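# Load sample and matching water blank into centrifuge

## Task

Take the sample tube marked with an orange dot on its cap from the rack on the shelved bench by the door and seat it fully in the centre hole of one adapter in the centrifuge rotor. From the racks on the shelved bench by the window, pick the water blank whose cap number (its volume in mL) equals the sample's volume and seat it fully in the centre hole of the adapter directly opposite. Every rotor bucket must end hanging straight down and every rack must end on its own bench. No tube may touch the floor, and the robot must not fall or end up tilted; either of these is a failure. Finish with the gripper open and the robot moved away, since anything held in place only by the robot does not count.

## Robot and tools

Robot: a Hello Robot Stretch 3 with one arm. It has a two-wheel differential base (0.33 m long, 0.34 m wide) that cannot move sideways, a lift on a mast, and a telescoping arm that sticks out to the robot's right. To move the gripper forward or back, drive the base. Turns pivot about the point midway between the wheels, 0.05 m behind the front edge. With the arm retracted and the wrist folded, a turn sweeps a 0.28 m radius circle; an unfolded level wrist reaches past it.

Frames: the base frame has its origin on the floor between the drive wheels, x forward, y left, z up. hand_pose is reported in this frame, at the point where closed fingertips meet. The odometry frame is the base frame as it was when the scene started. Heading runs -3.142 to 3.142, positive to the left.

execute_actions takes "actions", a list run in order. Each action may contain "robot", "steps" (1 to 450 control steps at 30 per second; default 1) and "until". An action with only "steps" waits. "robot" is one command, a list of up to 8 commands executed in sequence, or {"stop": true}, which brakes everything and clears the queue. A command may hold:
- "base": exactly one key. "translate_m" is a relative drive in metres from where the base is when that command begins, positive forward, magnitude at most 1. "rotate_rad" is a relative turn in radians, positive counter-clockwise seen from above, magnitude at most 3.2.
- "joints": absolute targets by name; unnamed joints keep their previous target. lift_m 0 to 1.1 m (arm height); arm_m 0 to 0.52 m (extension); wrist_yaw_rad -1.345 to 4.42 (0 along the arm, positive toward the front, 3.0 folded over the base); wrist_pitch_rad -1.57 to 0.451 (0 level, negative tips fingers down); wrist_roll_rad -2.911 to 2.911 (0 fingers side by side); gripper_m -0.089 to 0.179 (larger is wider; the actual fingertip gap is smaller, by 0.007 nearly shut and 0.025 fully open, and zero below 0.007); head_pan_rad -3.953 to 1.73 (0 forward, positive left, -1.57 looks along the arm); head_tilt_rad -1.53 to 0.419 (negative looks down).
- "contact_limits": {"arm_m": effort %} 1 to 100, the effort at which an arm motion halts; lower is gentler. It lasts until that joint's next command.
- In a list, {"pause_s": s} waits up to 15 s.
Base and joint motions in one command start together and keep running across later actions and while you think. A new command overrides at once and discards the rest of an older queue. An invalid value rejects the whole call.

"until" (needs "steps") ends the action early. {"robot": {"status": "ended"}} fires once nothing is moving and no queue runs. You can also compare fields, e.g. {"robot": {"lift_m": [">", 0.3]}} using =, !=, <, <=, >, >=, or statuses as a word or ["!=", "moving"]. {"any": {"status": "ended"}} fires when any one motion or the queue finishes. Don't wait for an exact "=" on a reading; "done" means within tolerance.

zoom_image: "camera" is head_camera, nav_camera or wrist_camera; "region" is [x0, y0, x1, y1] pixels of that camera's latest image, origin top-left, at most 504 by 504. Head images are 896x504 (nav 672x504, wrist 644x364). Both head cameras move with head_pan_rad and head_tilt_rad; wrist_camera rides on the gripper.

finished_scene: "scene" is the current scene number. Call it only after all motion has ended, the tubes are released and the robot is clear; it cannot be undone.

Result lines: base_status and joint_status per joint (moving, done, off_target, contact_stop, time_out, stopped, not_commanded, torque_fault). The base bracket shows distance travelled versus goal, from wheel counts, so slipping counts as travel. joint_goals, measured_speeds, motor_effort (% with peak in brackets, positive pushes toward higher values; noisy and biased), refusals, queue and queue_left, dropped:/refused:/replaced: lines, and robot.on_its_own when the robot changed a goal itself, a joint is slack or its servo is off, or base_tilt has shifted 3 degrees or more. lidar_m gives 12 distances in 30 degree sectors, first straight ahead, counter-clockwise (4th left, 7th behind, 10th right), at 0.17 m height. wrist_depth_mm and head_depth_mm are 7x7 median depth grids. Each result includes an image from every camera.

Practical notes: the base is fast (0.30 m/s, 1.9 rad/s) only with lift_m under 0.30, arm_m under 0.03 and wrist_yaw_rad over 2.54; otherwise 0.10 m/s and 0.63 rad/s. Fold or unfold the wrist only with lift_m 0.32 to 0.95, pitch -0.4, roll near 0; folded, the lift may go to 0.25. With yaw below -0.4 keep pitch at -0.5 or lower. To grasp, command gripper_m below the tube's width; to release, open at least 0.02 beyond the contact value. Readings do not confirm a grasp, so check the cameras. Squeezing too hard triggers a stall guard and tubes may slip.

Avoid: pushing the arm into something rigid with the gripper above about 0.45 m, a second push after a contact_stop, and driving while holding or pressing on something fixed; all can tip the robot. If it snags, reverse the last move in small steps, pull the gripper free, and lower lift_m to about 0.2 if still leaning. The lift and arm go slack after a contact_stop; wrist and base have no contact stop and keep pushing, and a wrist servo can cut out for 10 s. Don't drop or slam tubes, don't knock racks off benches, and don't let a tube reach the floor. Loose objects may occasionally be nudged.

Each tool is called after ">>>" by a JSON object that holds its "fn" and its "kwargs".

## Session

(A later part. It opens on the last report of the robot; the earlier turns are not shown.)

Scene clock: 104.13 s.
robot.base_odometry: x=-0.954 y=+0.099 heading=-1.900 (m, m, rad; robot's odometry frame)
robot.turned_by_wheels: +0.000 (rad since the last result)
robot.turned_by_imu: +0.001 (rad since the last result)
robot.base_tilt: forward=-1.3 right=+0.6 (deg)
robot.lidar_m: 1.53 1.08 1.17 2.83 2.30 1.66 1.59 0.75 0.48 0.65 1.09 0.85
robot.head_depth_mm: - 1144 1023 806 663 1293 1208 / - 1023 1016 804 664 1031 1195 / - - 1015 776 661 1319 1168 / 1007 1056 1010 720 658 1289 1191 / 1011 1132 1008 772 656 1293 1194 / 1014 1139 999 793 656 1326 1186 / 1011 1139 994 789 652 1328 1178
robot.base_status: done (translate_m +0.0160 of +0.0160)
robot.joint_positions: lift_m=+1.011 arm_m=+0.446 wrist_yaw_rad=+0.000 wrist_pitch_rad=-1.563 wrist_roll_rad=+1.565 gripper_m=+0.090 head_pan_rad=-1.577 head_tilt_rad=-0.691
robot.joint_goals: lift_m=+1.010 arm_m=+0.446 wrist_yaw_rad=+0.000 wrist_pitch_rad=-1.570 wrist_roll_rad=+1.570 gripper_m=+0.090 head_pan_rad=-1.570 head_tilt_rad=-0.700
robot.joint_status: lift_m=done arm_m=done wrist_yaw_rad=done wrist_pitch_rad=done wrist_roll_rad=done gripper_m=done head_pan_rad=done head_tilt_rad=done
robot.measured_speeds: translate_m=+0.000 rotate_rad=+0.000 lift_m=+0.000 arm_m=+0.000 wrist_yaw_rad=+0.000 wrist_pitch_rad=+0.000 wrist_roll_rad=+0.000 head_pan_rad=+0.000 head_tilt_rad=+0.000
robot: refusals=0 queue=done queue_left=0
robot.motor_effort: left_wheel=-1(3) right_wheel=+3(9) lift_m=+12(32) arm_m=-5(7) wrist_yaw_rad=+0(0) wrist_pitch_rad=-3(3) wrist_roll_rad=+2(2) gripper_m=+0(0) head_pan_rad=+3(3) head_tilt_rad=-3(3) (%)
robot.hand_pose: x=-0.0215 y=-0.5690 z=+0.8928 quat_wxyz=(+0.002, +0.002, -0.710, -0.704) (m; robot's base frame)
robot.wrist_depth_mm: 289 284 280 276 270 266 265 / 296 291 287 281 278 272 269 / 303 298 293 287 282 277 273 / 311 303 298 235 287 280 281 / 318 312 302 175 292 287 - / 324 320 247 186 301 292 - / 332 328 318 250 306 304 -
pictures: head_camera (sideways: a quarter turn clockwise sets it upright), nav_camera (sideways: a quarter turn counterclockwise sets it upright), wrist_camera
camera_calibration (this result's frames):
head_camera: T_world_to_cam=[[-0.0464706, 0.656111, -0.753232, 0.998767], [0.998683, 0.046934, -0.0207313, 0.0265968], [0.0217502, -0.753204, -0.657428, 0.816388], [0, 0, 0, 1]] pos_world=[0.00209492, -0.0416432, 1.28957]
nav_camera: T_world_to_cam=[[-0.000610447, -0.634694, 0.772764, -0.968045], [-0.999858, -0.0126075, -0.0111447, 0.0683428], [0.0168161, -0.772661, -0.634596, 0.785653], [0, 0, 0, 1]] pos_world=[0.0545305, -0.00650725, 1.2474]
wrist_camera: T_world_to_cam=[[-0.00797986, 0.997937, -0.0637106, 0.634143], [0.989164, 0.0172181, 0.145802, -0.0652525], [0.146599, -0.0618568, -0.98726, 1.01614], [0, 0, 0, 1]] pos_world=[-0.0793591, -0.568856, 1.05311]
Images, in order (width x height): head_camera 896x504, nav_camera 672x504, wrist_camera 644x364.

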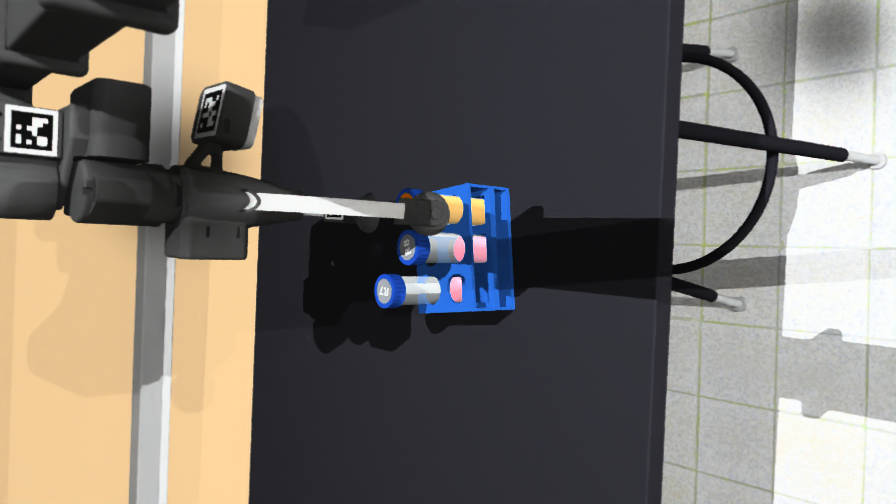

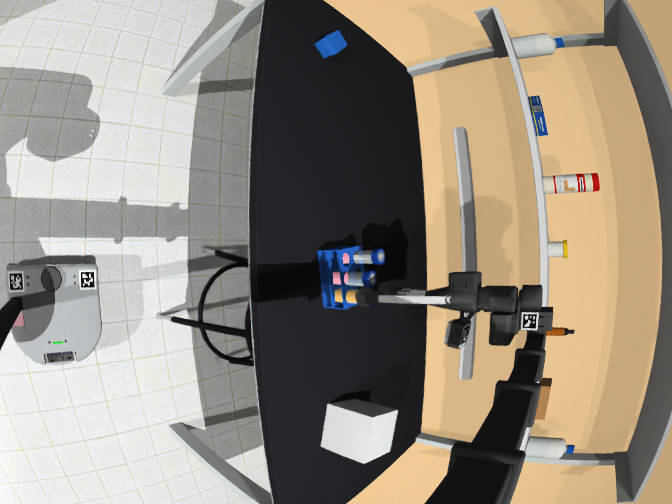

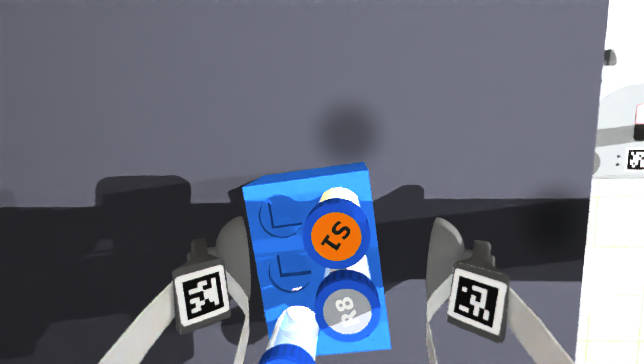

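>>> {"fn": "execute_actions", "kwargs": {"actions": [{"robot":[{"joints":{"lift_m":0.968}},{"joints":{"gripper_m":0.015}},{"pause_s":0.5},{"joints":{"lift_m":1.09}}],"steps":400,"until":{"robot":{"status":"ended"}}}]}}

Scene clock: 112.17 s.
robot.base_odometry: x=-0.954 y=+0.099 heading=-1.900 (m, m, rad; robot's odometry frame)
robot.turned_by_wheels: +0.000 (rad since the last result)
robot.turned_by_imu: +0.001 (rad since the last result)
robot.base_tilt: forward=-1.3 right=+0.6 (deg)
robot.lidar_m: 1.53 1.08 1.17 2.84 2.30 1.66 1.59 0.75 0.48 0.66 1.09 0.85
robot.head_depth_mm: 1003 1126 1024 806 663 1304 1196 / 989 1148 1020 803 664 1031 1199 / - 1148 977 774 660 1314 1173 / 996 1130 1010 724 657 1289 1189 / 1007 1138 1006 769 657 1305 1189 / 1015 1139 1000 790 655 1328 1179 / 1010 1138 995 789 653 1326 1183
robot.base_status: done (translate_m +0.0160 of +0.0160)
robot.joint_positions: lift_m=+1.089 arm_m=+0.446 wrist_yaw_rad=+0.000 wrist_pitch_rad=-1.563 wrist_roll_rad=+1.565 gripper_m=+0.015 head_pan_rad=-1.577 head_tilt_rad=-0.691
robot.joint_goals: lift_m=+1.090 arm_m=+0.446 wrist_yaw_rad=+0.000 wrist_pitch_rad=-1.570 wrist_roll_rad=+1.570 gripper_m=+0.015 head_pan_rad=-1.570 head_tilt_rad=-0.700
robot.joint_status: lift_m=done arm_m=done wrist_yaw_rad=done wrist_pitch_rad=done wrist_roll_rad=done gripper_m=done head_pan_rad=done head_tilt_rad=done
robot.measured_speeds: translate_m=+0.000 rotate_rad=+0.000 lift_m=+0.000 arm_m=+0.000 wrist_yaw_rad=+0.000 wrist_pitch_rad=+0.000 wrist_roll_rad=+0.000 head_pan_rad=+0.000 head_tilt_rad=+0.000
robot: refusals=0 queue=done queue_left=0
robot.motor_effort: left_wheel=-2(2) right_wheel=+3(3) lift_m=+32(33) arm_m=-5(5) wrist_yaw_rad=+1(1) wrist_pitch_rad=-3(3) wrist_roll_rad=+2(2) gripper_m=-6(81) head_pan_rad=+2(3) head_tilt_rad=-3(3) (%)
robot.hand_pose: x=-0.0215 y=-0.5690 z=+0.9717 quat_wxyz=(+0.002, +0.002, -0.710, -0.704) (m; robot's base frame)
robot.wrist_depth_mm: 369 364 357 353 345 337 - / 378 372 363 357 351 345 - / 391 380 371 365 361 350 - / 394 387 378 313 365 360 - / 402 398 391 130 373 370 - / 413 407 397 132 - 376 - / 424 416 403 399 395 387 -
pictures: head_camera (sideways: a quarter turn clockwise sets it upright), nav_camera (sideways: a quarter turn counterclockwise sets it upright), wrist_camera
camera_calibration (this result's frames):
head_camera: T_world_to_cam=[[-0.0464706, 0.656111, -0.753232, 0.998767], [0.998683, 0.0469341, -0.0207313, 0.0265968], [0.0217502, -0.753204, -0.657428, 0.816388], [0, 0, 0, 1]] pos_world=[0.00209493, -0.0416432, 1.28957]
nav_camera: T_world_to_cam=[[-0.000610371, -0.634694, 0.772764, -0.968045], [-0.999858, -0.0126076, -0.0111447, 0.0683428], [0.0168162, -0.772661, -0.634596, 0.785653], [0, 0, 0, 1]] pos_world=[0.0545305, -0.00650724, 1.2474]
wrist_camera: T_world_to_cam=[[-0.00797963, 0.997937, -0.0637107, 0.639168], [0.989164, 0.0172179, 0.145802, -0.0767576], [0.146598, -0.0618569, -0.98726, 1.09404], [0, 0, 0, 1]] pos_world=[-0.0793591, -0.568853, 1.13202]
Images, in order (width x height): head_camera 896x504, nav_camera 672x504, wrist_camera 644x364.

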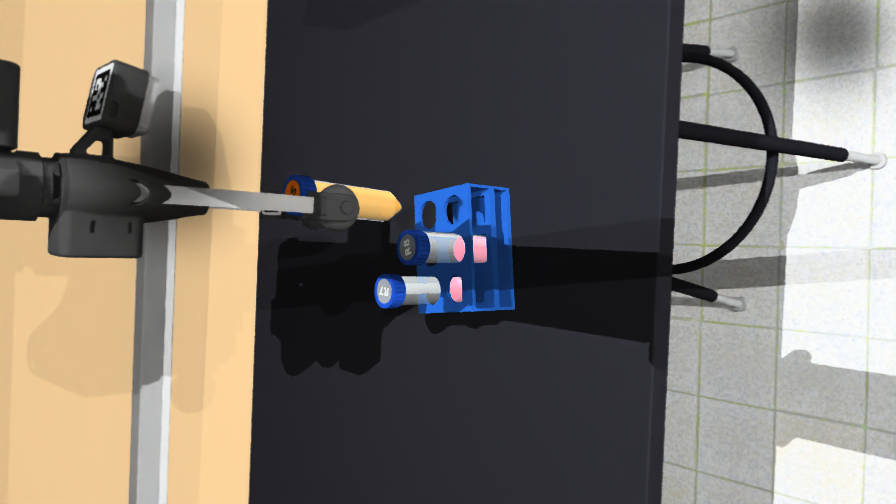

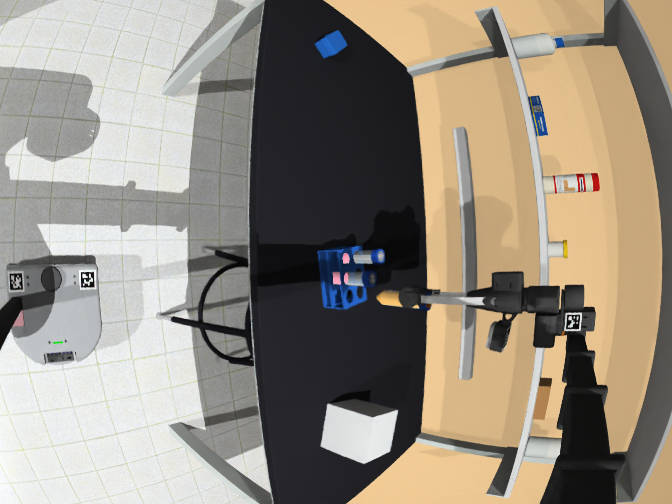

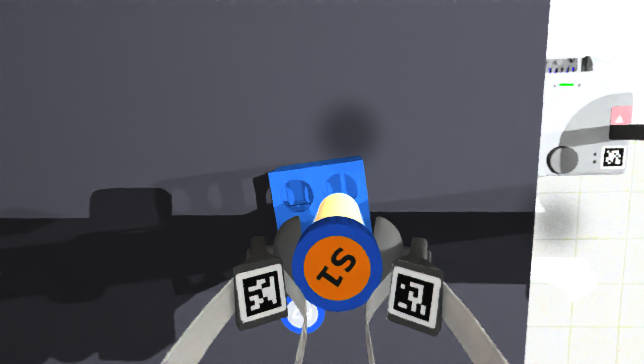

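>>> {"fn": "zoom_image", "kwargs": {"camera": "head_camera", "region": [270,150,430,260]}}

Region (270, 150, 430, 260) of head_camera's 896x504 image, scaled by 3.150, with more detail than that image has; it fills the top 346 rows of this view, and the rest is white.

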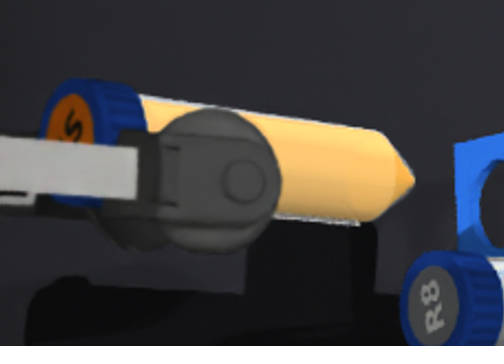

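>>> {"fn": "execute_actions", "kwargs": {"actions": [{"robot":[{"joints":{"arm_m":0.05,"lift_m":1.098}},{"base":{"translate_m":0.48}},{"base":{"rotate_rad":1.57}},{"base":{"translate_m":0.95},"joints":{"head_tilt_rad":-0.8}}],"steps":450,"until":{"robot":{"status":"ended"}}},{"steps":450,"until":{"robot":{"status":"ended"}}}]}}

Scene clock: 147.93 s.
robot.base_odometry: x=-0.210 y=-0.663 heading=-0.330 (m, m, rad; robot's odometry frame)
robot.turned_by_wheels: +1.570 (rad since the last result)
robot.turned_by_imu: +1.584 (rad since the last result)
robot.base_tilt: forward=-1.4 right=+0.7 (deg)
robot.lidar_m: 1.87 2.45 2.18 2.09 2.17 1.76 1.38 1.50 0.35 0.34 0.35 0.47
robot.head_depth_mm: - - - 1534 1409 777 1141 / - - - - 603 748 1044 / - - - - - - 1100 / 804 903 - - 597 726 1064 / 803 918 915 739 600 736 1097 / 806 910 852 720 600 740 1091 / 810 911 866 712 603 743 1091
robot.base_status: done (translate_m +0.9500 of +0.9500)
robot.joint_positions: lift_m=+1.097 arm_m=+0.050 wrist_yaw_rad=+0.000 wrist_pitch_rad=-1.563 wrist_roll_rad=+1.565 gripper_m=+0.015 head_pan_rad=-1.577 head_tilt_rad=-0.790
robot.joint_goals: lift_m=+1.098 arm_m=+0.050 wrist_yaw_rad=+0.000 wrist_pitch_rad=-1.570 wrist_roll_rad=+1.570 gripper_m=+0.015 head_pan_rad=-1.570 head_tilt_rad=-0.800
robot.joint_status: lift_m=done arm_m=done wrist_yaw_rad=done wrist_pitch_rad=done wrist_roll_rad=done gripper_m=done head_pan_rad=done head_tilt_rad=done
robot.measured_speeds: translate_m=+0.000 rotate_rad=+0.000 lift_m=+0.000 arm_m=+0.000 wrist_yaw_rad=+0.000 wrist_pitch_rad=+0.000 wrist_roll_rad=+0.000 head_pan_rad=+0.000 head_tilt_rad=+0.000
robot: refusals=0 queue=done queue_left=0
robot.motor_effort: left_wheel=-2(4) right_wheel=+2(8) lift_m=+31(31) arm_m=-5(5) wrist_yaw_rad=+0(0) wrist_pitch_rad=-3(3) wrist_roll_rad=+2(2) gripper_m=-6(6) head_pan_rad=+2(3) head_tilt_rad=-3(10) (%)
robot.hand_pose: x=-0.0215 y=-0.1730 z=+0.9797 quat_wxyz=(+0.002, +0.002, -0.710, -0.704) (m; robot's base frame)
robot.wrist_depth_mm: 974 592 - - - - - / 347 384 582 - - - - / 348 354 528 - - - - / 357 357 522 - - - - / 407 362 519 130 - - - / 439 371 450 131 - - - / 452 373 569 - - - -
pictures: head_camera (sideways: a quarter turn clockwise sets it upright), nav_camera (sideways: a quarter turn counterclockwise sets it upright), wrist_camera
camera_calibration (this result's frames):
head_camera: T_world_to_cam=[[-0.0460721, 0.726795, -0.685308, 0.910242], [0.998692, 0.04875, -0.0154392, 0.0197048], [0.0221876, -0.685122, -0.72809, 0.908292], [0, 0, 0, 1]] pos_world=[0.00210502, -0.0402287, 1.28542]
nav_camera: T_world_to_cam=[[-0.0010218, -0.707396, 0.706817, -0.882093], [-0.999851, -0.0114638, -0.0129186, 0.0706506], [0.0172414, -0.706724, -0.707279, 0.88019], [0, 0, 0, 1]] pos_world=[0.054563, -0.00112758, 1.24693]
wrist_camera: T_world_to_cam=[[-0.00832623, 0.997934, -0.0637048, 0.244484], [0.989158, 0.0175605, 0.145802, -0.0846761], [0.14662, -0.0618001, -0.987261, 1.12645], [0, 0, 0, 1]] pos_world=[-0.0793668, -0.172877, 1.14002]
Images, in order (width x height): head_camera 896x504, nav_camera 672x504, wrist_camera 644x364.

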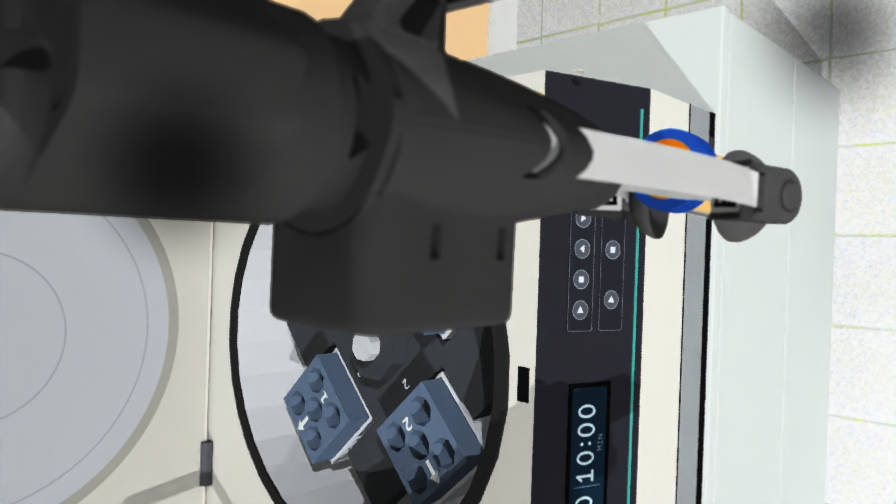

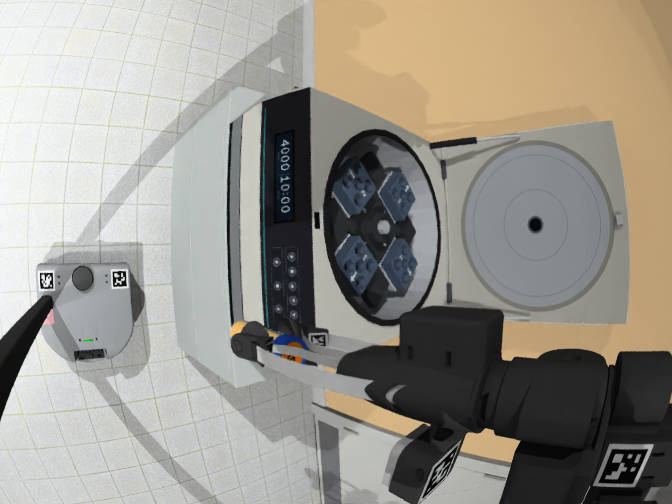

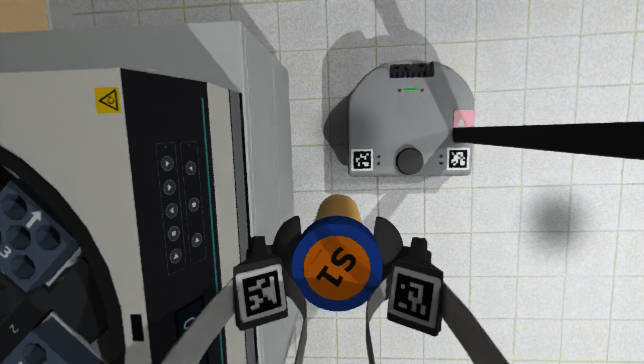

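>>> {"fn": "execute_actions", "kwargs": {"actions": [{"robot":[{"joints":{"arm_m":0.0}},{"base":{"rotate_rad":-0.4}},{"base":{"translate_m":0.3}},{"base":{"rotate_rad":0.4}},{"base":{"translate_m":-0.21}},{"joints":{"arm_m":0.3}}],"steps":450,"until":{"robot":{"status":"ended"}}},{"steps":450,"until":{"robot":{"status":"ended"}}}]}}

Scene clock: 175.43 s.
robot.base_odometry: x=-0.185 y=-0.795 heading=-0.330 (m, m, rad; robot's odometry frame)
robot.turned_by_wheels: +0.000 (rad since the last result)
robot.turned_by_imu: +0.003 (rad since the last result)
robot.base_tilt: forward=-1.2 right=+0.7 (deg)
robot.lidar_m: 1.82 2.47 2.31 2.21 2.28 1.65 1.42 0.32 0.23 0.22 0.23 0.31
robot.head_depth_mm: 664 912 1033 668 561 516 665 / 690 795 793 750 558 515 648 / - 829 814 721 611 514 653 / - 798 839 727 626 515 658 / 696 800 840 717 629 517 657 / 699 803 814 734 625 517 658 / 700 805 789 752 553 518 667
robot.base_status: done (translate_m -0.2100 of -0.2100)
robot.joint_positions: lift_m=+1.097 arm_m=+0.300 wrist_yaw_rad=+0.000 wrist_pitch_rad=-1.563 wrist_roll_rad=+1.565 gripper_m=+0.015 head_pan_rad=-1.577 head_tilt_rad=-0.790
robot.joint_goals: lift_m=+1.098 arm_m=+0.300 wrist_yaw_rad=+0.000 wrist_pitch_rad=-1.570 wrist_roll_rad=+1.570 gripper_m=+0.015 head_pan_rad=-1.570 head_tilt_rad=-0.800
robot.joint_status: lift_m=done arm_m=done wrist_yaw_rad=done wrist_pitch_rad=done wrist_roll_rad=done gripper_m=done head_pan_rad=done head_tilt_rad=done
robot.measured_speeds: translate_m=+0.000 rotate_rad=+0.000 lift_m=+0.000 arm_m=+0.000 wrist_yaw_rad=+0.000 wrist_pitch_rad=+0.000 wrist_roll_rad=+0.000 head_pan_rad=+0.000 head_tilt_rad=+0.000
robot: refusals=0 queue=done queue_left=0
robot.motor_effort: left_wheel=-1(5) right_wheel=+3(6) lift_m=+32(32) arm_m=+4(5) wrist_yaw_rad=+0(1) wrist_pitch_rad=-3(3) wrist_roll_rad=+2(2) gripper_m=-6(7) head_pan_rad=+3(3) head_tilt_rad=-3(3) (%)
robot.hand_pose: x=-0.0215 y=-0.4223 z=+0.9797 quat_wxyz=(+0.002, +0.002, -0.710, -0.704) (m; robot's base frame)
robot.wrist_depth_mm: 333 328 319 314 309 305 - / 341 339 428 417 315 313 - / 347 408 397 400 327 319 - / 366 394 408 371 409 327 - / 388 425 414 130 411 333 - / 386 438 423 132 - 341 - / 386 427 434 403 403 - -
pictures: head_camera (sideways: a quarter turn clockwise sets it upright), nav_camera (sideways: a quarter turn counterclockwise sets it upright), wrist_camera
camera_calibration (this result's frames):
head_camera: T_world_to_cam=[[-0.0460701, 0.727156, -0.684925, 0.909743], [0.998692, 0.0487583, -0.0154104, 0.0196672], [0.02219, -0.684739, -0.728451, 0.908761], [0, 0, 0, 1]] pos_world=[0.00210508, -0.04022, 1.2854]
nav_camera: T_world_to_cam=[[-0.00102386, -0.707768, 0.706444, -0.881607], [-0.999851, -0.0114572, -0.0129278, 0.0706625], [0.0172438, -0.706352, -0.707651, 0.880674], [0, 0, 0, 1]] pos_world=[0.0545632, -0.00109862, 1.24693]
wrist_camera: T_world_to_cam=[[-0.00788864, 0.997938, -0.0637048, 0.49324], [0.989165, 0.0171269, 0.145803, -0.0804903], [0.146593, -0.0618644, -0.98726, 1.11102], [0, 0, 0, 1]] pos_world=[-0.079359, -0.422112, 1.14002]
Images, in order (width x height): head_camera 896x504, nav_camera 672x504, wrist_camera 644x364.

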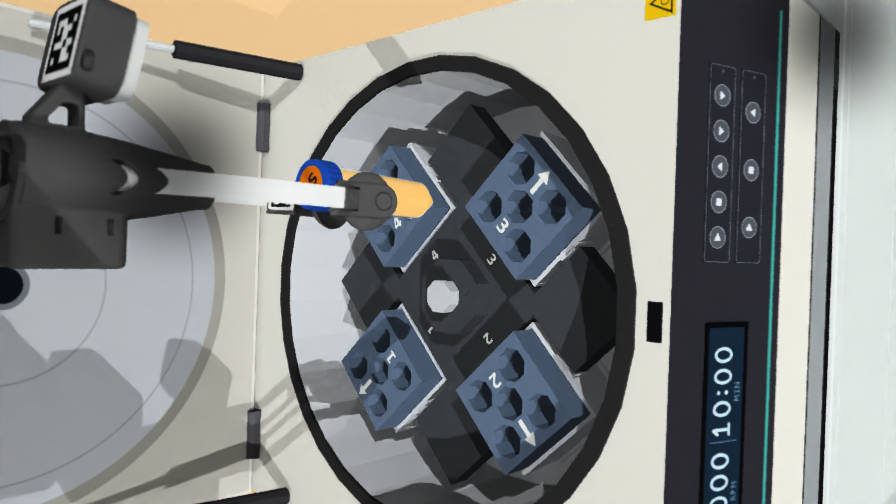

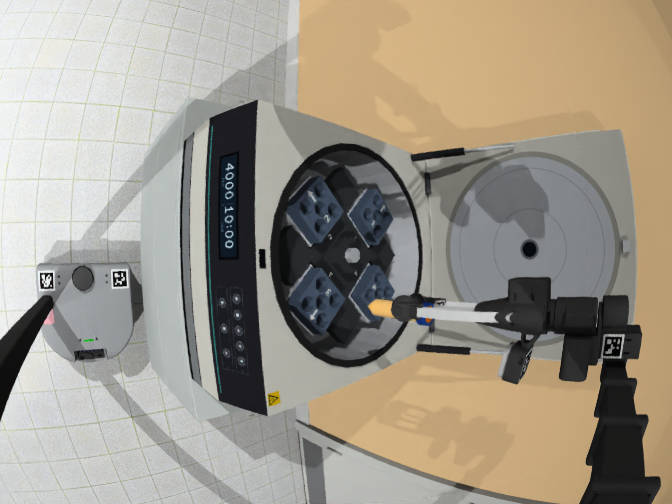

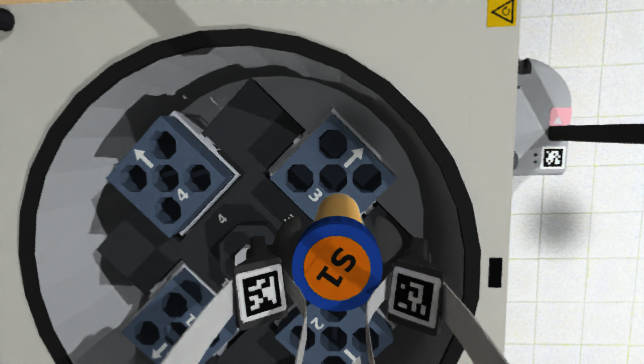

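>>> {"fn": "execute_actions", "kwargs": {"actions": [{"robot":{"base":{"translate_m":-0.007},"joints":{"lift_m":1.0}},"steps":300,"until":{"robot":{"status":"ended"}}}]}}

>>> {"fn": "zoom_image", "kwargs": {"camera": "wrist_camera", "region": [240,100,440,260]}}

>>> {"fn": "zoom_image", "kwargs": {"camera": "head_camera", "region": [380,100,640,300]}}

Scene clock: 184.27 s.
robot.base_odometry: x=-0.192 y=-0.793 heading=-0.330 (m, m, rad; robot's odometry frame)
robot.turned_by_wheels: +0.000 (rad since the last result)
robot.turned_by_imu: +0.001 (rad since the last result)
robot.base_tilt: forward=-1.1 right=+0.9 (deg)
robot.lidar_m: 1.82 2.48 2.31 2.21 2.28 1.65 1.42 0.32 0.23 0.22 0.23 0.31
robot.head_depth_mm: 676 930 1067 692 560 516 662 / - 792 774 729 559 515 649 / - - 818 712 619 514 651 / 693 775 840 725 627 514 659 / 698 801 839 707 628 517 658 / 697 804 822 733 620 517 658 / 701 809 801 752 551 519 665
robot.base_status: done (translate_m -0.0070 of -0.0070)
robot.joint_positions: lift_m=+1.001 arm_m=+0.300 wrist_yaw_rad=+0.000 wrist_pitch_rad=-1.563 wrist_roll_rad=+1.565 gripper_m=+0.015 head_pan_rad=-1.577 head_tilt_rad=-0.790
robot.joint_goals: lift_m=+1.000 arm_m=+0.300 wrist_yaw_rad=+0.000 wrist_pitch_rad=-1.570 wrist_roll_rad=+1.570 gripper_m=+0.015 head_pan_rad=-1.570 head_tilt_rad=-0.800
robot.joint_status: lift_m=done arm_m=done wrist_yaw_rad=done wrist_pitch_rad=done wrist_roll_rad=done gripper_m=done head_pan_rad=done head_tilt_rad=done
robot.measured_speeds: translate_m=+0.000 rotate_rad=+0.000 lift_m=+0.000 arm_m=+0.000 wrist_yaw_rad=+0.000 wrist_pitch_rad=+0.000 wrist_roll_rad=+0.000 head_pan_rad=+0.000 head_tilt_rad=+0.000
robot: refusals=0 queue=done queue_left=0
robot.motor_effort: left_wheel=-1(5) right_wheel=+2(5) lift_m=+12(35) arm_m=+3(4) wrist_yaw_rad=+0(1) wrist_pitch_rad=-3(3) wrist_roll_rad=+2(2) gripper_m=-7(6) head_pan_rad=+3(2) head_tilt_rad=-3(3) (%)
robot.hand_pose: x=-0.0215 y=-0.4223 z=+0.8828 quat_wxyz=(+0.002, +0.002, -0.710, -0.704) (m; robot's base frame)
robot.wrist_depth_mm: 234 232 232 222 219 215 923 / 267 329 356 361 222 220 936 / 311 309 298 358 291 225 224 / 305 298 306 273 338 228 993 / 342 297 312 130 407 233 - / 334 328 300 131 - 240 - / 363 330 326 320 344 243 -
pictures: head_camera (sideways: a quarter turn clockwise sets it upright), nav_camera (sideways: a quarter turn counterclockwise sets it upright), wrist_camera
camera_calibration (this result's frames):
head_camera: T_world_to_cam=[[-0.04607, 0.727156, -0.684925, 0.909743], [0.998692, 0.0487581, -0.0154104, 0.0196672], [0.0221899, -0.684739, -0.728451, 0.908761], [0, 0, 0, 1]] pos_world=[0.00210507, -0.04022, 1.2854]
nav_camera: T_world_to_cam=[[-0.00102403, -0.707768, 0.706444, -0.881607], [-0.999851, -0.011457, -0.0129278, 0.0706625], [0.0172436, -0.706352, -0.707651, 0.880673], [0, 0, 0, 1]] pos_world=[0.0545632, -0.00109863, 1.24693]
wrist_camera: T_world_to_cam=[[-0.00788872, 0.997938, -0.063705, 0.487068], [0.989165, 0.017127, 0.145803, -0.0663578], [0.146593, -0.0618645, -0.98726, 1.01533], [0, 0, 0, 1]] pos_world=[-0.079359, -0.422114, 1.0431]
Images, in order (width x height): head_camera 896x504, nav_camera 672x504, wrist_camera 644x364.

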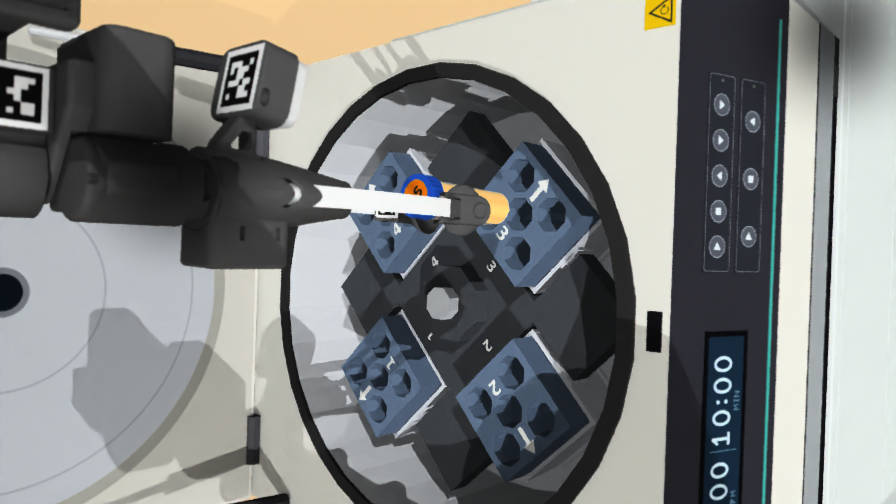

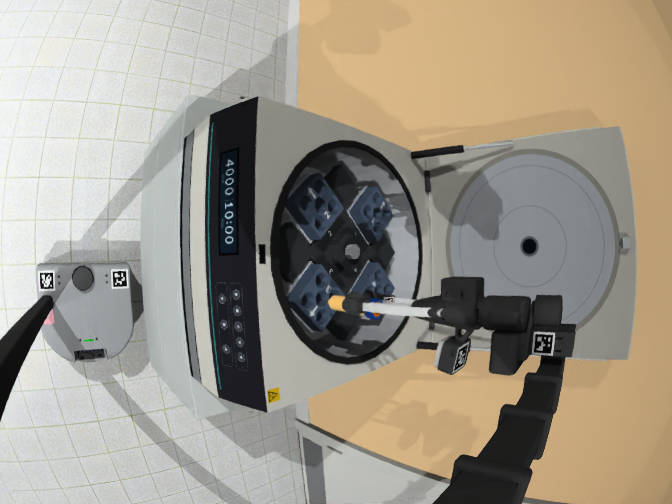

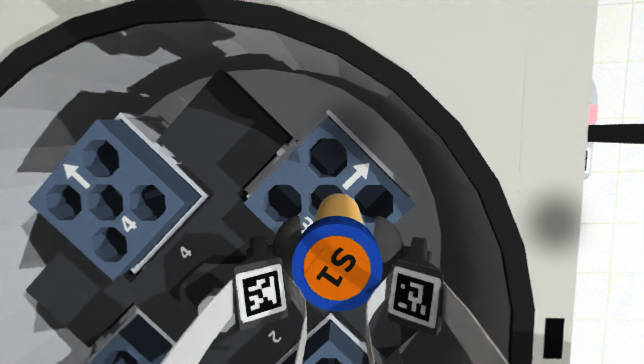

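Region (240, 100, 440, 260) of wrist_camera's 644x364 image, scaled by 2.520; it fills the top 403 rows of this view, and the rest is white.

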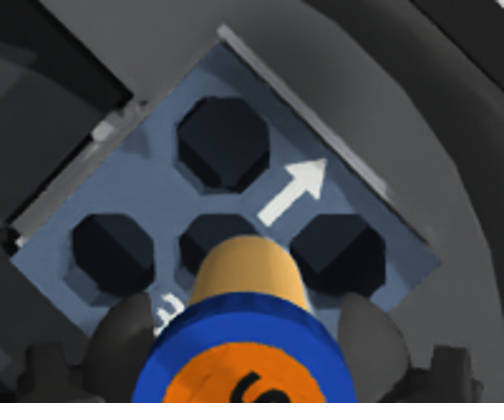

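Region (380, 100, 640, 300) of head_camera's 896x504 image, scaled by 1.938, with more detail than that image has; it fills the top 388 rows of this view, and the rest is white.

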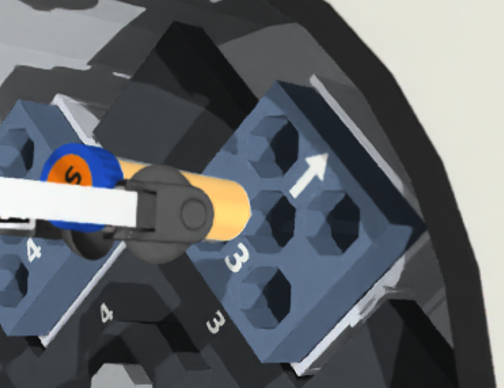

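>>> {"fn": "execute_actions", "kwargs": {"actions": [{"robot":[{"joints":{"arm_m":0.307}},{"joints":{"lift_m":0.955}}],"steps":300,"until":{"robot":{"status":"ended"}}}]}}

Scene clock: 198.07 s.
robot.base_odometry: x=-0.192 y=-0.793 heading=-0.330 (m, m, rad; robot's odometry frame)
robot.turned_by_wheels: +0.000 (rad since the last result)
robot.turned_by_imu: +0.001 (rad since the last result)
robot.base_tilt: forward=-1.3 right=+0.6 (deg)
robot.lidar_m: 1.83 2.48 2.30 2.21 2.28 1.65 1.42 0.32 0.23 0.22 0.23 0.31
robot.head_depth_mm: - 957 1067 690 559 517 665 / - - 769 728 560 515 648 / 662 - 804 739 618 514 653 / 695 796 840 727 624 514 660 / 696 802 841 706 626 516 658 / 699 807 824 734 623 518 658 / 703 807 801 756 549 518 665
robot.base_status: done (translate_m -0.0070 of -0.0070)
robot.joint_positions: lift_m=+0.956 arm_m=+0.307 wrist_yaw_rad=+0.000 wrist_pitch_rad=-1.563 wrist_roll_rad=+1.565 gripper_m=+0.015 head_pan_rad=-1.577 head_tilt_rad=-0.790
robot.joint_goals: lift_m=+0.955 arm_m=+0.307 wrist_yaw_rad=+0.000 wrist_pitch_rad=-1.570 wrist_roll_rad=+1.570 gripper_m=+0.015 head_pan_rad=-1.570 head_tilt_rad=-0.800
robot.joint_status: lift_m=done arm_m=done wrist_yaw_rad=done wrist_pitch_rad=done wrist_roll_rad=done gripper_m=done head_pan_rad=done head_tilt_rad=done
robot.measured_speeds: translate_m=+0.000 rotate_rad=+0.000 lift_m=+0.000 arm_m=+0.000 wrist_yaw_rad=+0.000 wrist_pitch_rad=+0.000 wrist_roll_rad=+0.000 head_pan_rad=+0.000 head_tilt_rad=+0.000
robot: refusals=0 queue=done queue_left=0
robot.motor_effort: left_wheel=-2(1) right_wheel=+2(3) lift_m=+12(15) arm_m=+4(5) wrist_yaw_rad=+0(0) wrist_pitch_rad=-3(3) wrist_roll_rad=+2(2) gripper_m=-7(6) head_pan_rad=+2(2) head_tilt_rad=-4(3) (%)
robot.hand_pose: x=-0.0215 y=-0.4293 z=+0.8378 quat_wxyz=(+0.002, +0.002, -0.710, -0.704) (m; robot's base frame)
robot.wrist_depth_mm: 203 228 238 180 176 174 171 / 260 319 332 360 178 178 175 / 256 260 254 311 313 180 178 / 244 250 261 230 316 185 181 / 251 252 267 130 312 232 185 / 283 276 269 131 - 261 188 / 290 284 255 273 269 245 193
pictures: head_camera (sideways: a quarter turn clockwise sets it upright), nav_camera (sideways: a quarter turn counterclockwise sets it upright), wrist_camera
camera_calibration (this result's frames):
head_camera: T_world_to_cam=[[-0.04607, 0.727156, -0.684925, 0.909743], [0.998692, 0.0487581, -0.0154104, 0.0196672], [0.0221899, -0.684739, -0.728451, 0.908761], [0, 0, 0, 1]] pos_world=[0.00210507, -0.04022, 1.2854]
nav_camera: T_world_to_cam=[[-0.00102403, -0.707768, 0.706444, -0.881607], [-0.999851, -0.011457, -0.0129278, 0.0706625], [0.0172436, -0.706352, -0.707651, 0.880673], [0, 0, 0, 1]] pos_world=[0.0545632, -0.00109863, 1.24693]
wrist_camera: T_world_to_cam=[[-0.00788728, 0.997938, -0.0637048, 0.491191], [0.989165, 0.0171255, 0.145803, -0.0596778], [0.146593, -0.0618646, -0.98726, 0.970469], [0, 0, 0, 1]] pos_world=[-0.079359, -0.429118, 0.998098]
Images, in order (width x height): head_camera 896x504, nav_camera 672x504, wrist_camera 644x364.

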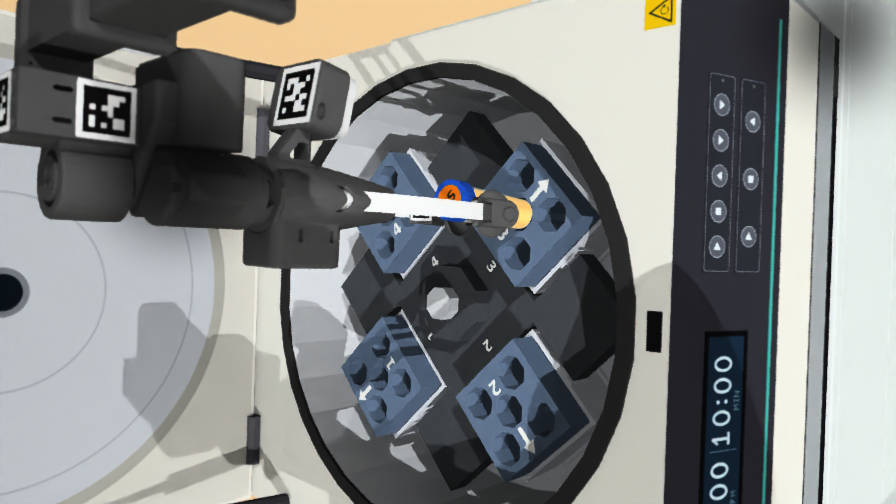

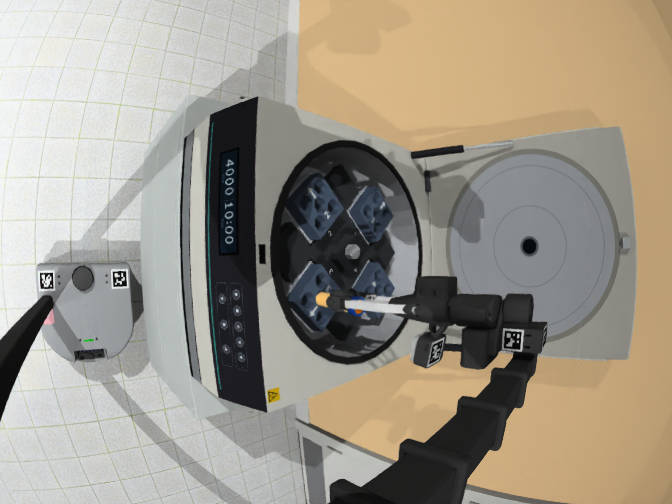

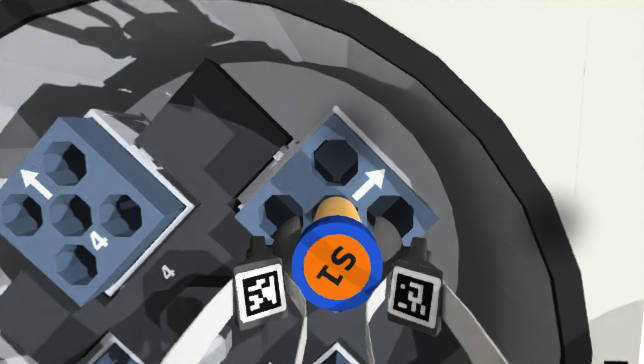

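Aligned. Continue down.

>>> {"fn": "execute_actions", "kwargs": {"actions": [{"robot":{"joints":{"lift_m":0.91}},"steps":300,"until":{"robot":{"status":"ended"}}}]}}

Scene clock: 200.97 s.
robot.base_odometry: x=-0.192 y=-0.793 heading=-0.330 (m, m, rad; robot's odometry frame)
robot.turned_by_wheels: +0.000 (rad since the last result)
robot.turned_by_imu: +0.000 (rad since the last result)
robot.base_tilt: forward=-1.2 right=+0.7 (deg)
robot.lidar_m: 1.83 2.48 2.30 2.20 2.28 1.65 1.42 0.32 0.23 0.22 0.23 0.31
robot.head_depth_mm: 690 - 1032 670 560 516 665 / 677 - - 727 558 514 649 / 692 - - 729 614 514 653 / 695 799 841 720 624 514 659 / 699 799 839 709 626 517 660 / 699 804 823 733 622 517 659 / 702 806 800 754 551 519 664
robot.base_status: done (translate_m -0.0070 of -0.0070)
robot.joint_positions: lift_m=+0.911 arm_m=+0.307 wrist_yaw_rad=+0.000 wrist_pitch_rad=-1.563 wrist_roll_rad=+1.565 gripper_m=+0.015 head_pan_rad=-1.577 head_tilt_rad=-0.790
robot.joint_goals: lift_m=+0.910 arm_m=+0.307 wrist_yaw_rad=+0.000 wrist_pitch_rad=-1.570 wrist_roll_rad=+1.570 gripper_m=+0.015 head_pan_rad=-1.570 head_tilt_rad=-0.800
robot.joint_status: lift_m=done arm_m=done wrist_yaw_rad=done wrist_pitch_rad=done wrist_roll_rad=done gripper_m=done head_pan_rad=done head_tilt_rad=done
robot.measured_speeds: translate_m=+0.000 rotate_rad=+0.000 lift_m=+0.000 arm_m=+0.000 wrist_yaw_rad=+0.000 wrist_pitch_rad=+0.000 wrist_roll_rad=+0.000 head_pan_rad=+0.000 head_tilt_rad=+0.000
robot: refusals=0 queue=done queue_left=0
robot.motor_effort: left_wheel=-1(1) right_wheel=+2(3) lift_m=+12(11) arm_m=+3(4) wrist_yaw_rad=+0(0) wrist_pitch_rad=-3(3) wrist_roll_rad=+2(2) gripper_m=-7(7) head_pan_rad=+2(2) head_tilt_rad=-3(3) (%)
robot.hand_pose: x=-0.0215 y=-0.4293 z=+0.7928 quat_wxyz=(+0.002, +0.002, -0.710, -0.704) (m; robot's base frame)
robot.wrist_depth_mm: 204 224 238 181 132 133 131 / 260 272 317 315 178 133 133 / 220 213 210 212 292 140 136 / 194 217 215 185 211 186 137 / 207 219 219 130 192 232 140 / 202 228 223 131 - 260 144 / 237 223 217 223 221 246 159
pictures: head_camera (sideways: a quarter turn clockwise sets it upright), nav_camera (sideways: a quarter turn counterclockwise sets it upright), wrist_camera
camera_calibration (this result's frames):
head_camera: T_world_to_cam=[[-0.0460701, 0.727156, -0.684925, 0.909743], [0.998692, 0.0487583, -0.0154104, 0.0196672], [0.02219, -0.684739, -0.728451, 0.908761], [0, 0, 0, 1]] pos_world=[0.00210508, -0.04022, 1.2854]
nav_camera: T_world_to_cam=[[-0.00102386, -0.707768, 0.706444, -0.881607], [-0.999851, -0.0114572, -0.0129278, 0.0706625], [0.0172438, -0.706352, -0.707651, 0.880673], [0, 0, 0, 1]] pos_world=[0.0545632, -0.00109862, 1.24693]
wrist_camera: T_world_to_cam=[[-0.00788574, 0.997938, -0.0637048, 0.488339], [0.989165, 0.017124, 0.145803, -0.0531175], [0.146593, -0.0618649, -0.98726, 0.926044], [0, 0, 0, 1]] pos_world=[-0.0793589, -0.429133, 0.953101]
Images, in order (width x height): head_camera 896x504, nav_camera 672x504, wrist_camera 644x364.

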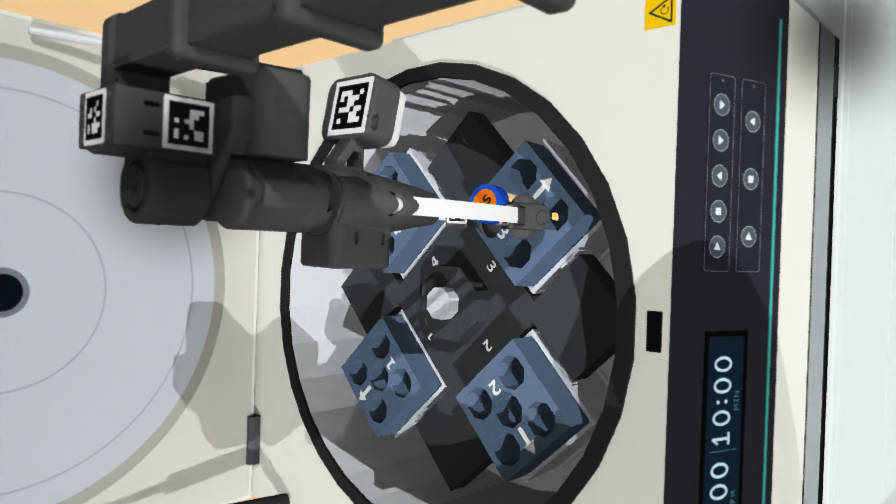

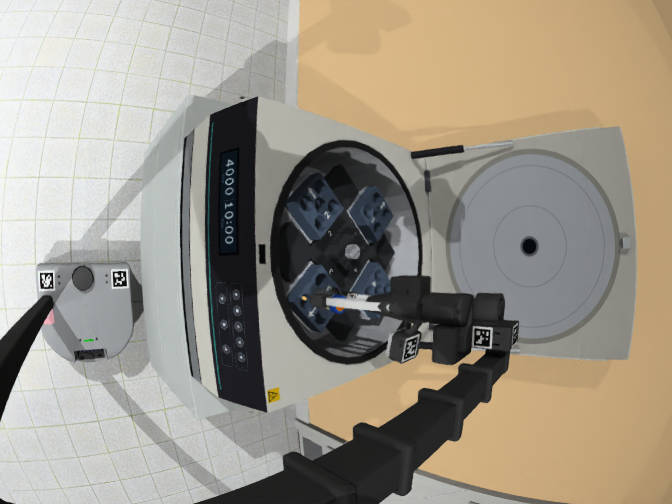

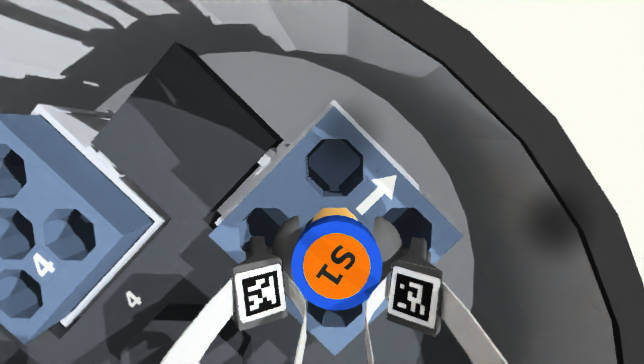

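>>> {"fn": "execute_actions", "kwargs": {"actions": [{"robot":[{"joints":{"lift_m":0.895}},{"joints":{"gripper_m":0.07}},{"pause_s":0.5},{"joints":{"lift_m":1.0}}],"steps":300,"until":{"robot":{"status":"ended"}}}]}}

>>> {"fn": "zoom_image", "kwargs": {"camera": "head_camera", "region": [380,100,640,300]}}

Scene clock: 204.53 s.
robot.base_odometry: x=-0.192 y=-0.793 heading=-0.330 (m, m, rad; robot's odometry frame)
robot.turned_by_wheels: +0.000 (rad since the last result)
robot.turned_by_imu: +0.001 (rad since the last result)
robot.base_tilt: forward=-1.1 right=+0.6 (deg)
robot.lidar_m: 1.83 2.48 2.31 2.20 2.28 1.65 1.42 0.32 0.23 0.22 0.23 0.31
robot.head_depth_mm: 689 - 1045 667 560 516 663 / 679 - - 726 560 514 649 / 694 - - 731 600 516 656 / 697 803 840 720 627 515 657 / 699 803 841 708 628 518 660 / 699 804 824 735 623 518 659 / 702 807 802 755 554 520 669
robot.base_status: done (translate_m -0.0070 of -0.0070)
robot.joint_positions: lift_m=+0.904 arm_m=+0.307 wrist_yaw_rad=+0.000 wrist_pitch_rad=-1.565 wrist_roll_rad=+1.565 gripper_m=+0.015 head_pan_rad=-1.577 head_tilt_rad=-0.790
robot.joint_goals: lift_m=+0.904 arm_m=+0.307 wrist_yaw_rad=+0.000 wrist_pitch_rad=-1.570 wrist_roll_rad=+1.570 gripper_m=+0.015 head_pan_rad=-1.570 head_tilt_rad=-0.800
robot.joint_status: lift_m=contact_stop arm_m=done wrist_yaw_rad=done wrist_pitch_rad=done wrist_roll_rad=done gripper_m=done head_pan_rad=done head_tilt_rad=done
robot.measured_speeds: translate_m=+0.000 rotate_rad=+0.000 lift_m=+0.004 arm_m=+0.000 wrist_yaw_rad=+0.000 wrist_pitch_rad=-0.024 wrist_roll_rad=+0.000 head_pan_rad=+0.000 head_tilt_rad=+0.000
robot: refusals=0 queue=dropped queue_left=0
robot.on_its_own: lift_m is slack since a contact_stop, until your next command for it (your +0.895 is given up)
robot.motor_effort: left_wheel=-1(1) right_wheel=+1(2) lift_m=+9(10) arm_m=+2(5) wrist_yaw_rad=+0(0) wrist_pitch_rad=-1(3) wrist_roll_rad=+2(2) gripper_m=-8(7) head_pan_rad=+2(2) head_tilt_rad=-3(3) (%)
robot.hand_pose: x=-0.0215 y=-0.4287 z=+0.7866 quat_wxyz=(+0.002, +0.002, -0.709, -0.705) (m; robot's base frame)
robot.wrist_depth_mm: 204 226 240 184 127 128 126 / 261 260 315 312 180 128 129 / 216 209 206 205 299 141 131 / 190 213 210 181 206 186 132 / 200 217 216 131 190 234 135 / 199 224 220 130 - 261 145 / 234 226 215 210 216 244 159
pictures: head_camera (sideways: a quarter turn clockwise sets it upright), nav_camera (sideways: a quarter turn counterclockwise sets it upright), wrist_camera
dropped: robot: command 0 of its queue: lift_m: contact_stop
camera_calibration (this result's frames):
head_camera: T_world_to_cam=[[-0.0460671, 0.727271, -0.684802, 0.909583], [0.998692, 0.0487577, -0.0154012, 0.0196552], [0.0221886, -0.684616, -0.728566, 0.908911], [0, 0, 0, 1]] pos_world=[0.00210497, -0.0402172, 1.28539]
nav_camera: T_world_to_cam=[[-0.00102686, -0.707888, 0.706324, -0.881451], [-0.999851, -0.0114518, -0.0129308, 0.0706664], [0.0172422, -0.706232, -0.70777, 0.880828], [0, 0, 0, 1]] pos_world=[0.0545633, -0.0010895, 1.24693]
wrist_camera: T_world_to_cam=[[-0.00793461, 0.998103, -0.0610539, 0.485295], [0.989165, 0.0167851, 0.145848, -0.0524071], [0.146597, -0.0592351, -0.987421, 0.921234], [0, 0, 0, 1]] pos_world=[-0.0793599, -0.428925, 0.946919]
Images, in order (width x height): head_camera 896x504, nav_camera 672x504, wrist_camera 644x364.

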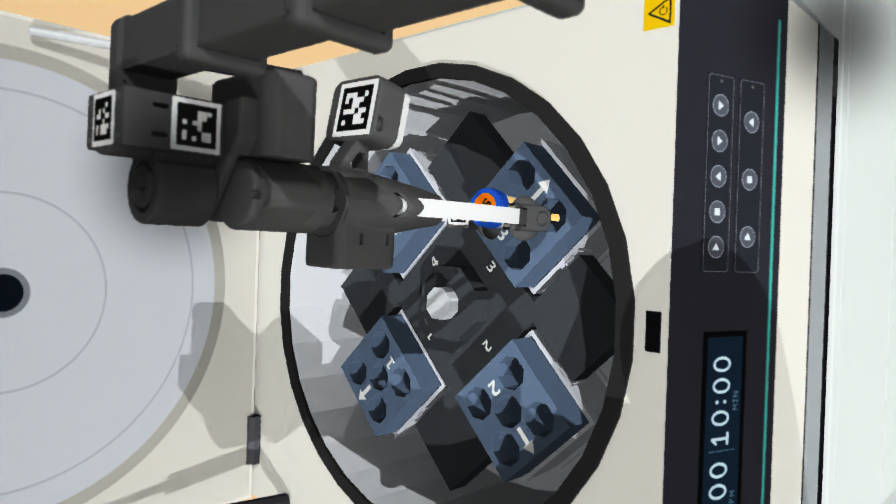

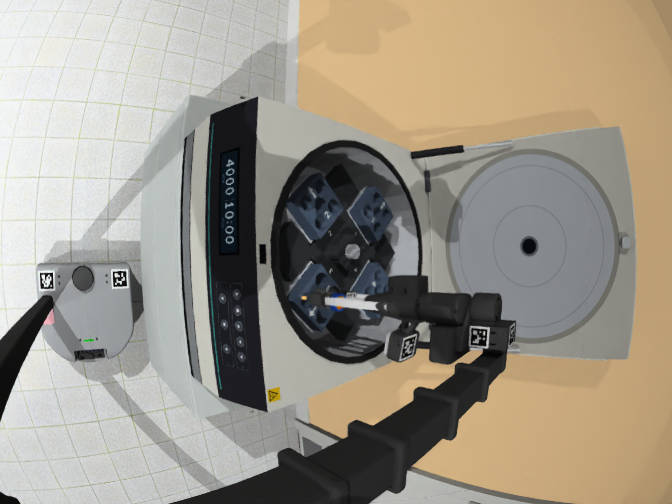

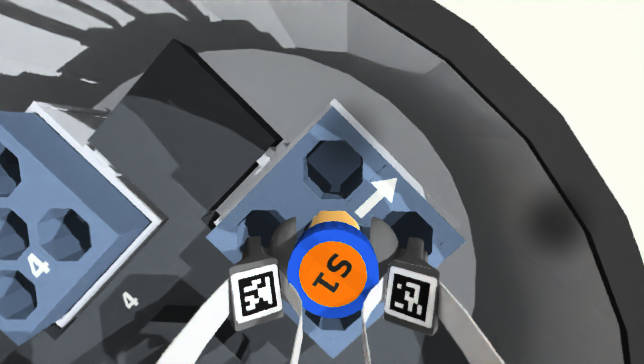

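Region (380, 100, 640, 300) of head_camera's 896x504 image, scaled by 1.938, with more detail than that image has; it fills the top 388 rows of this view, and the rest is white.

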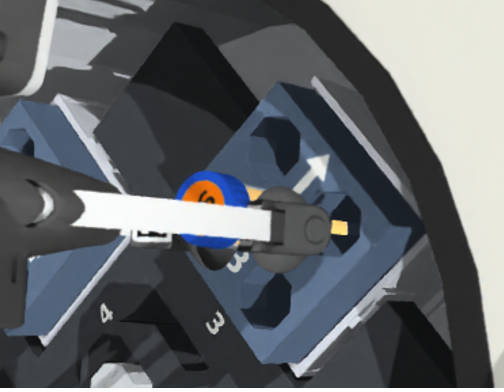

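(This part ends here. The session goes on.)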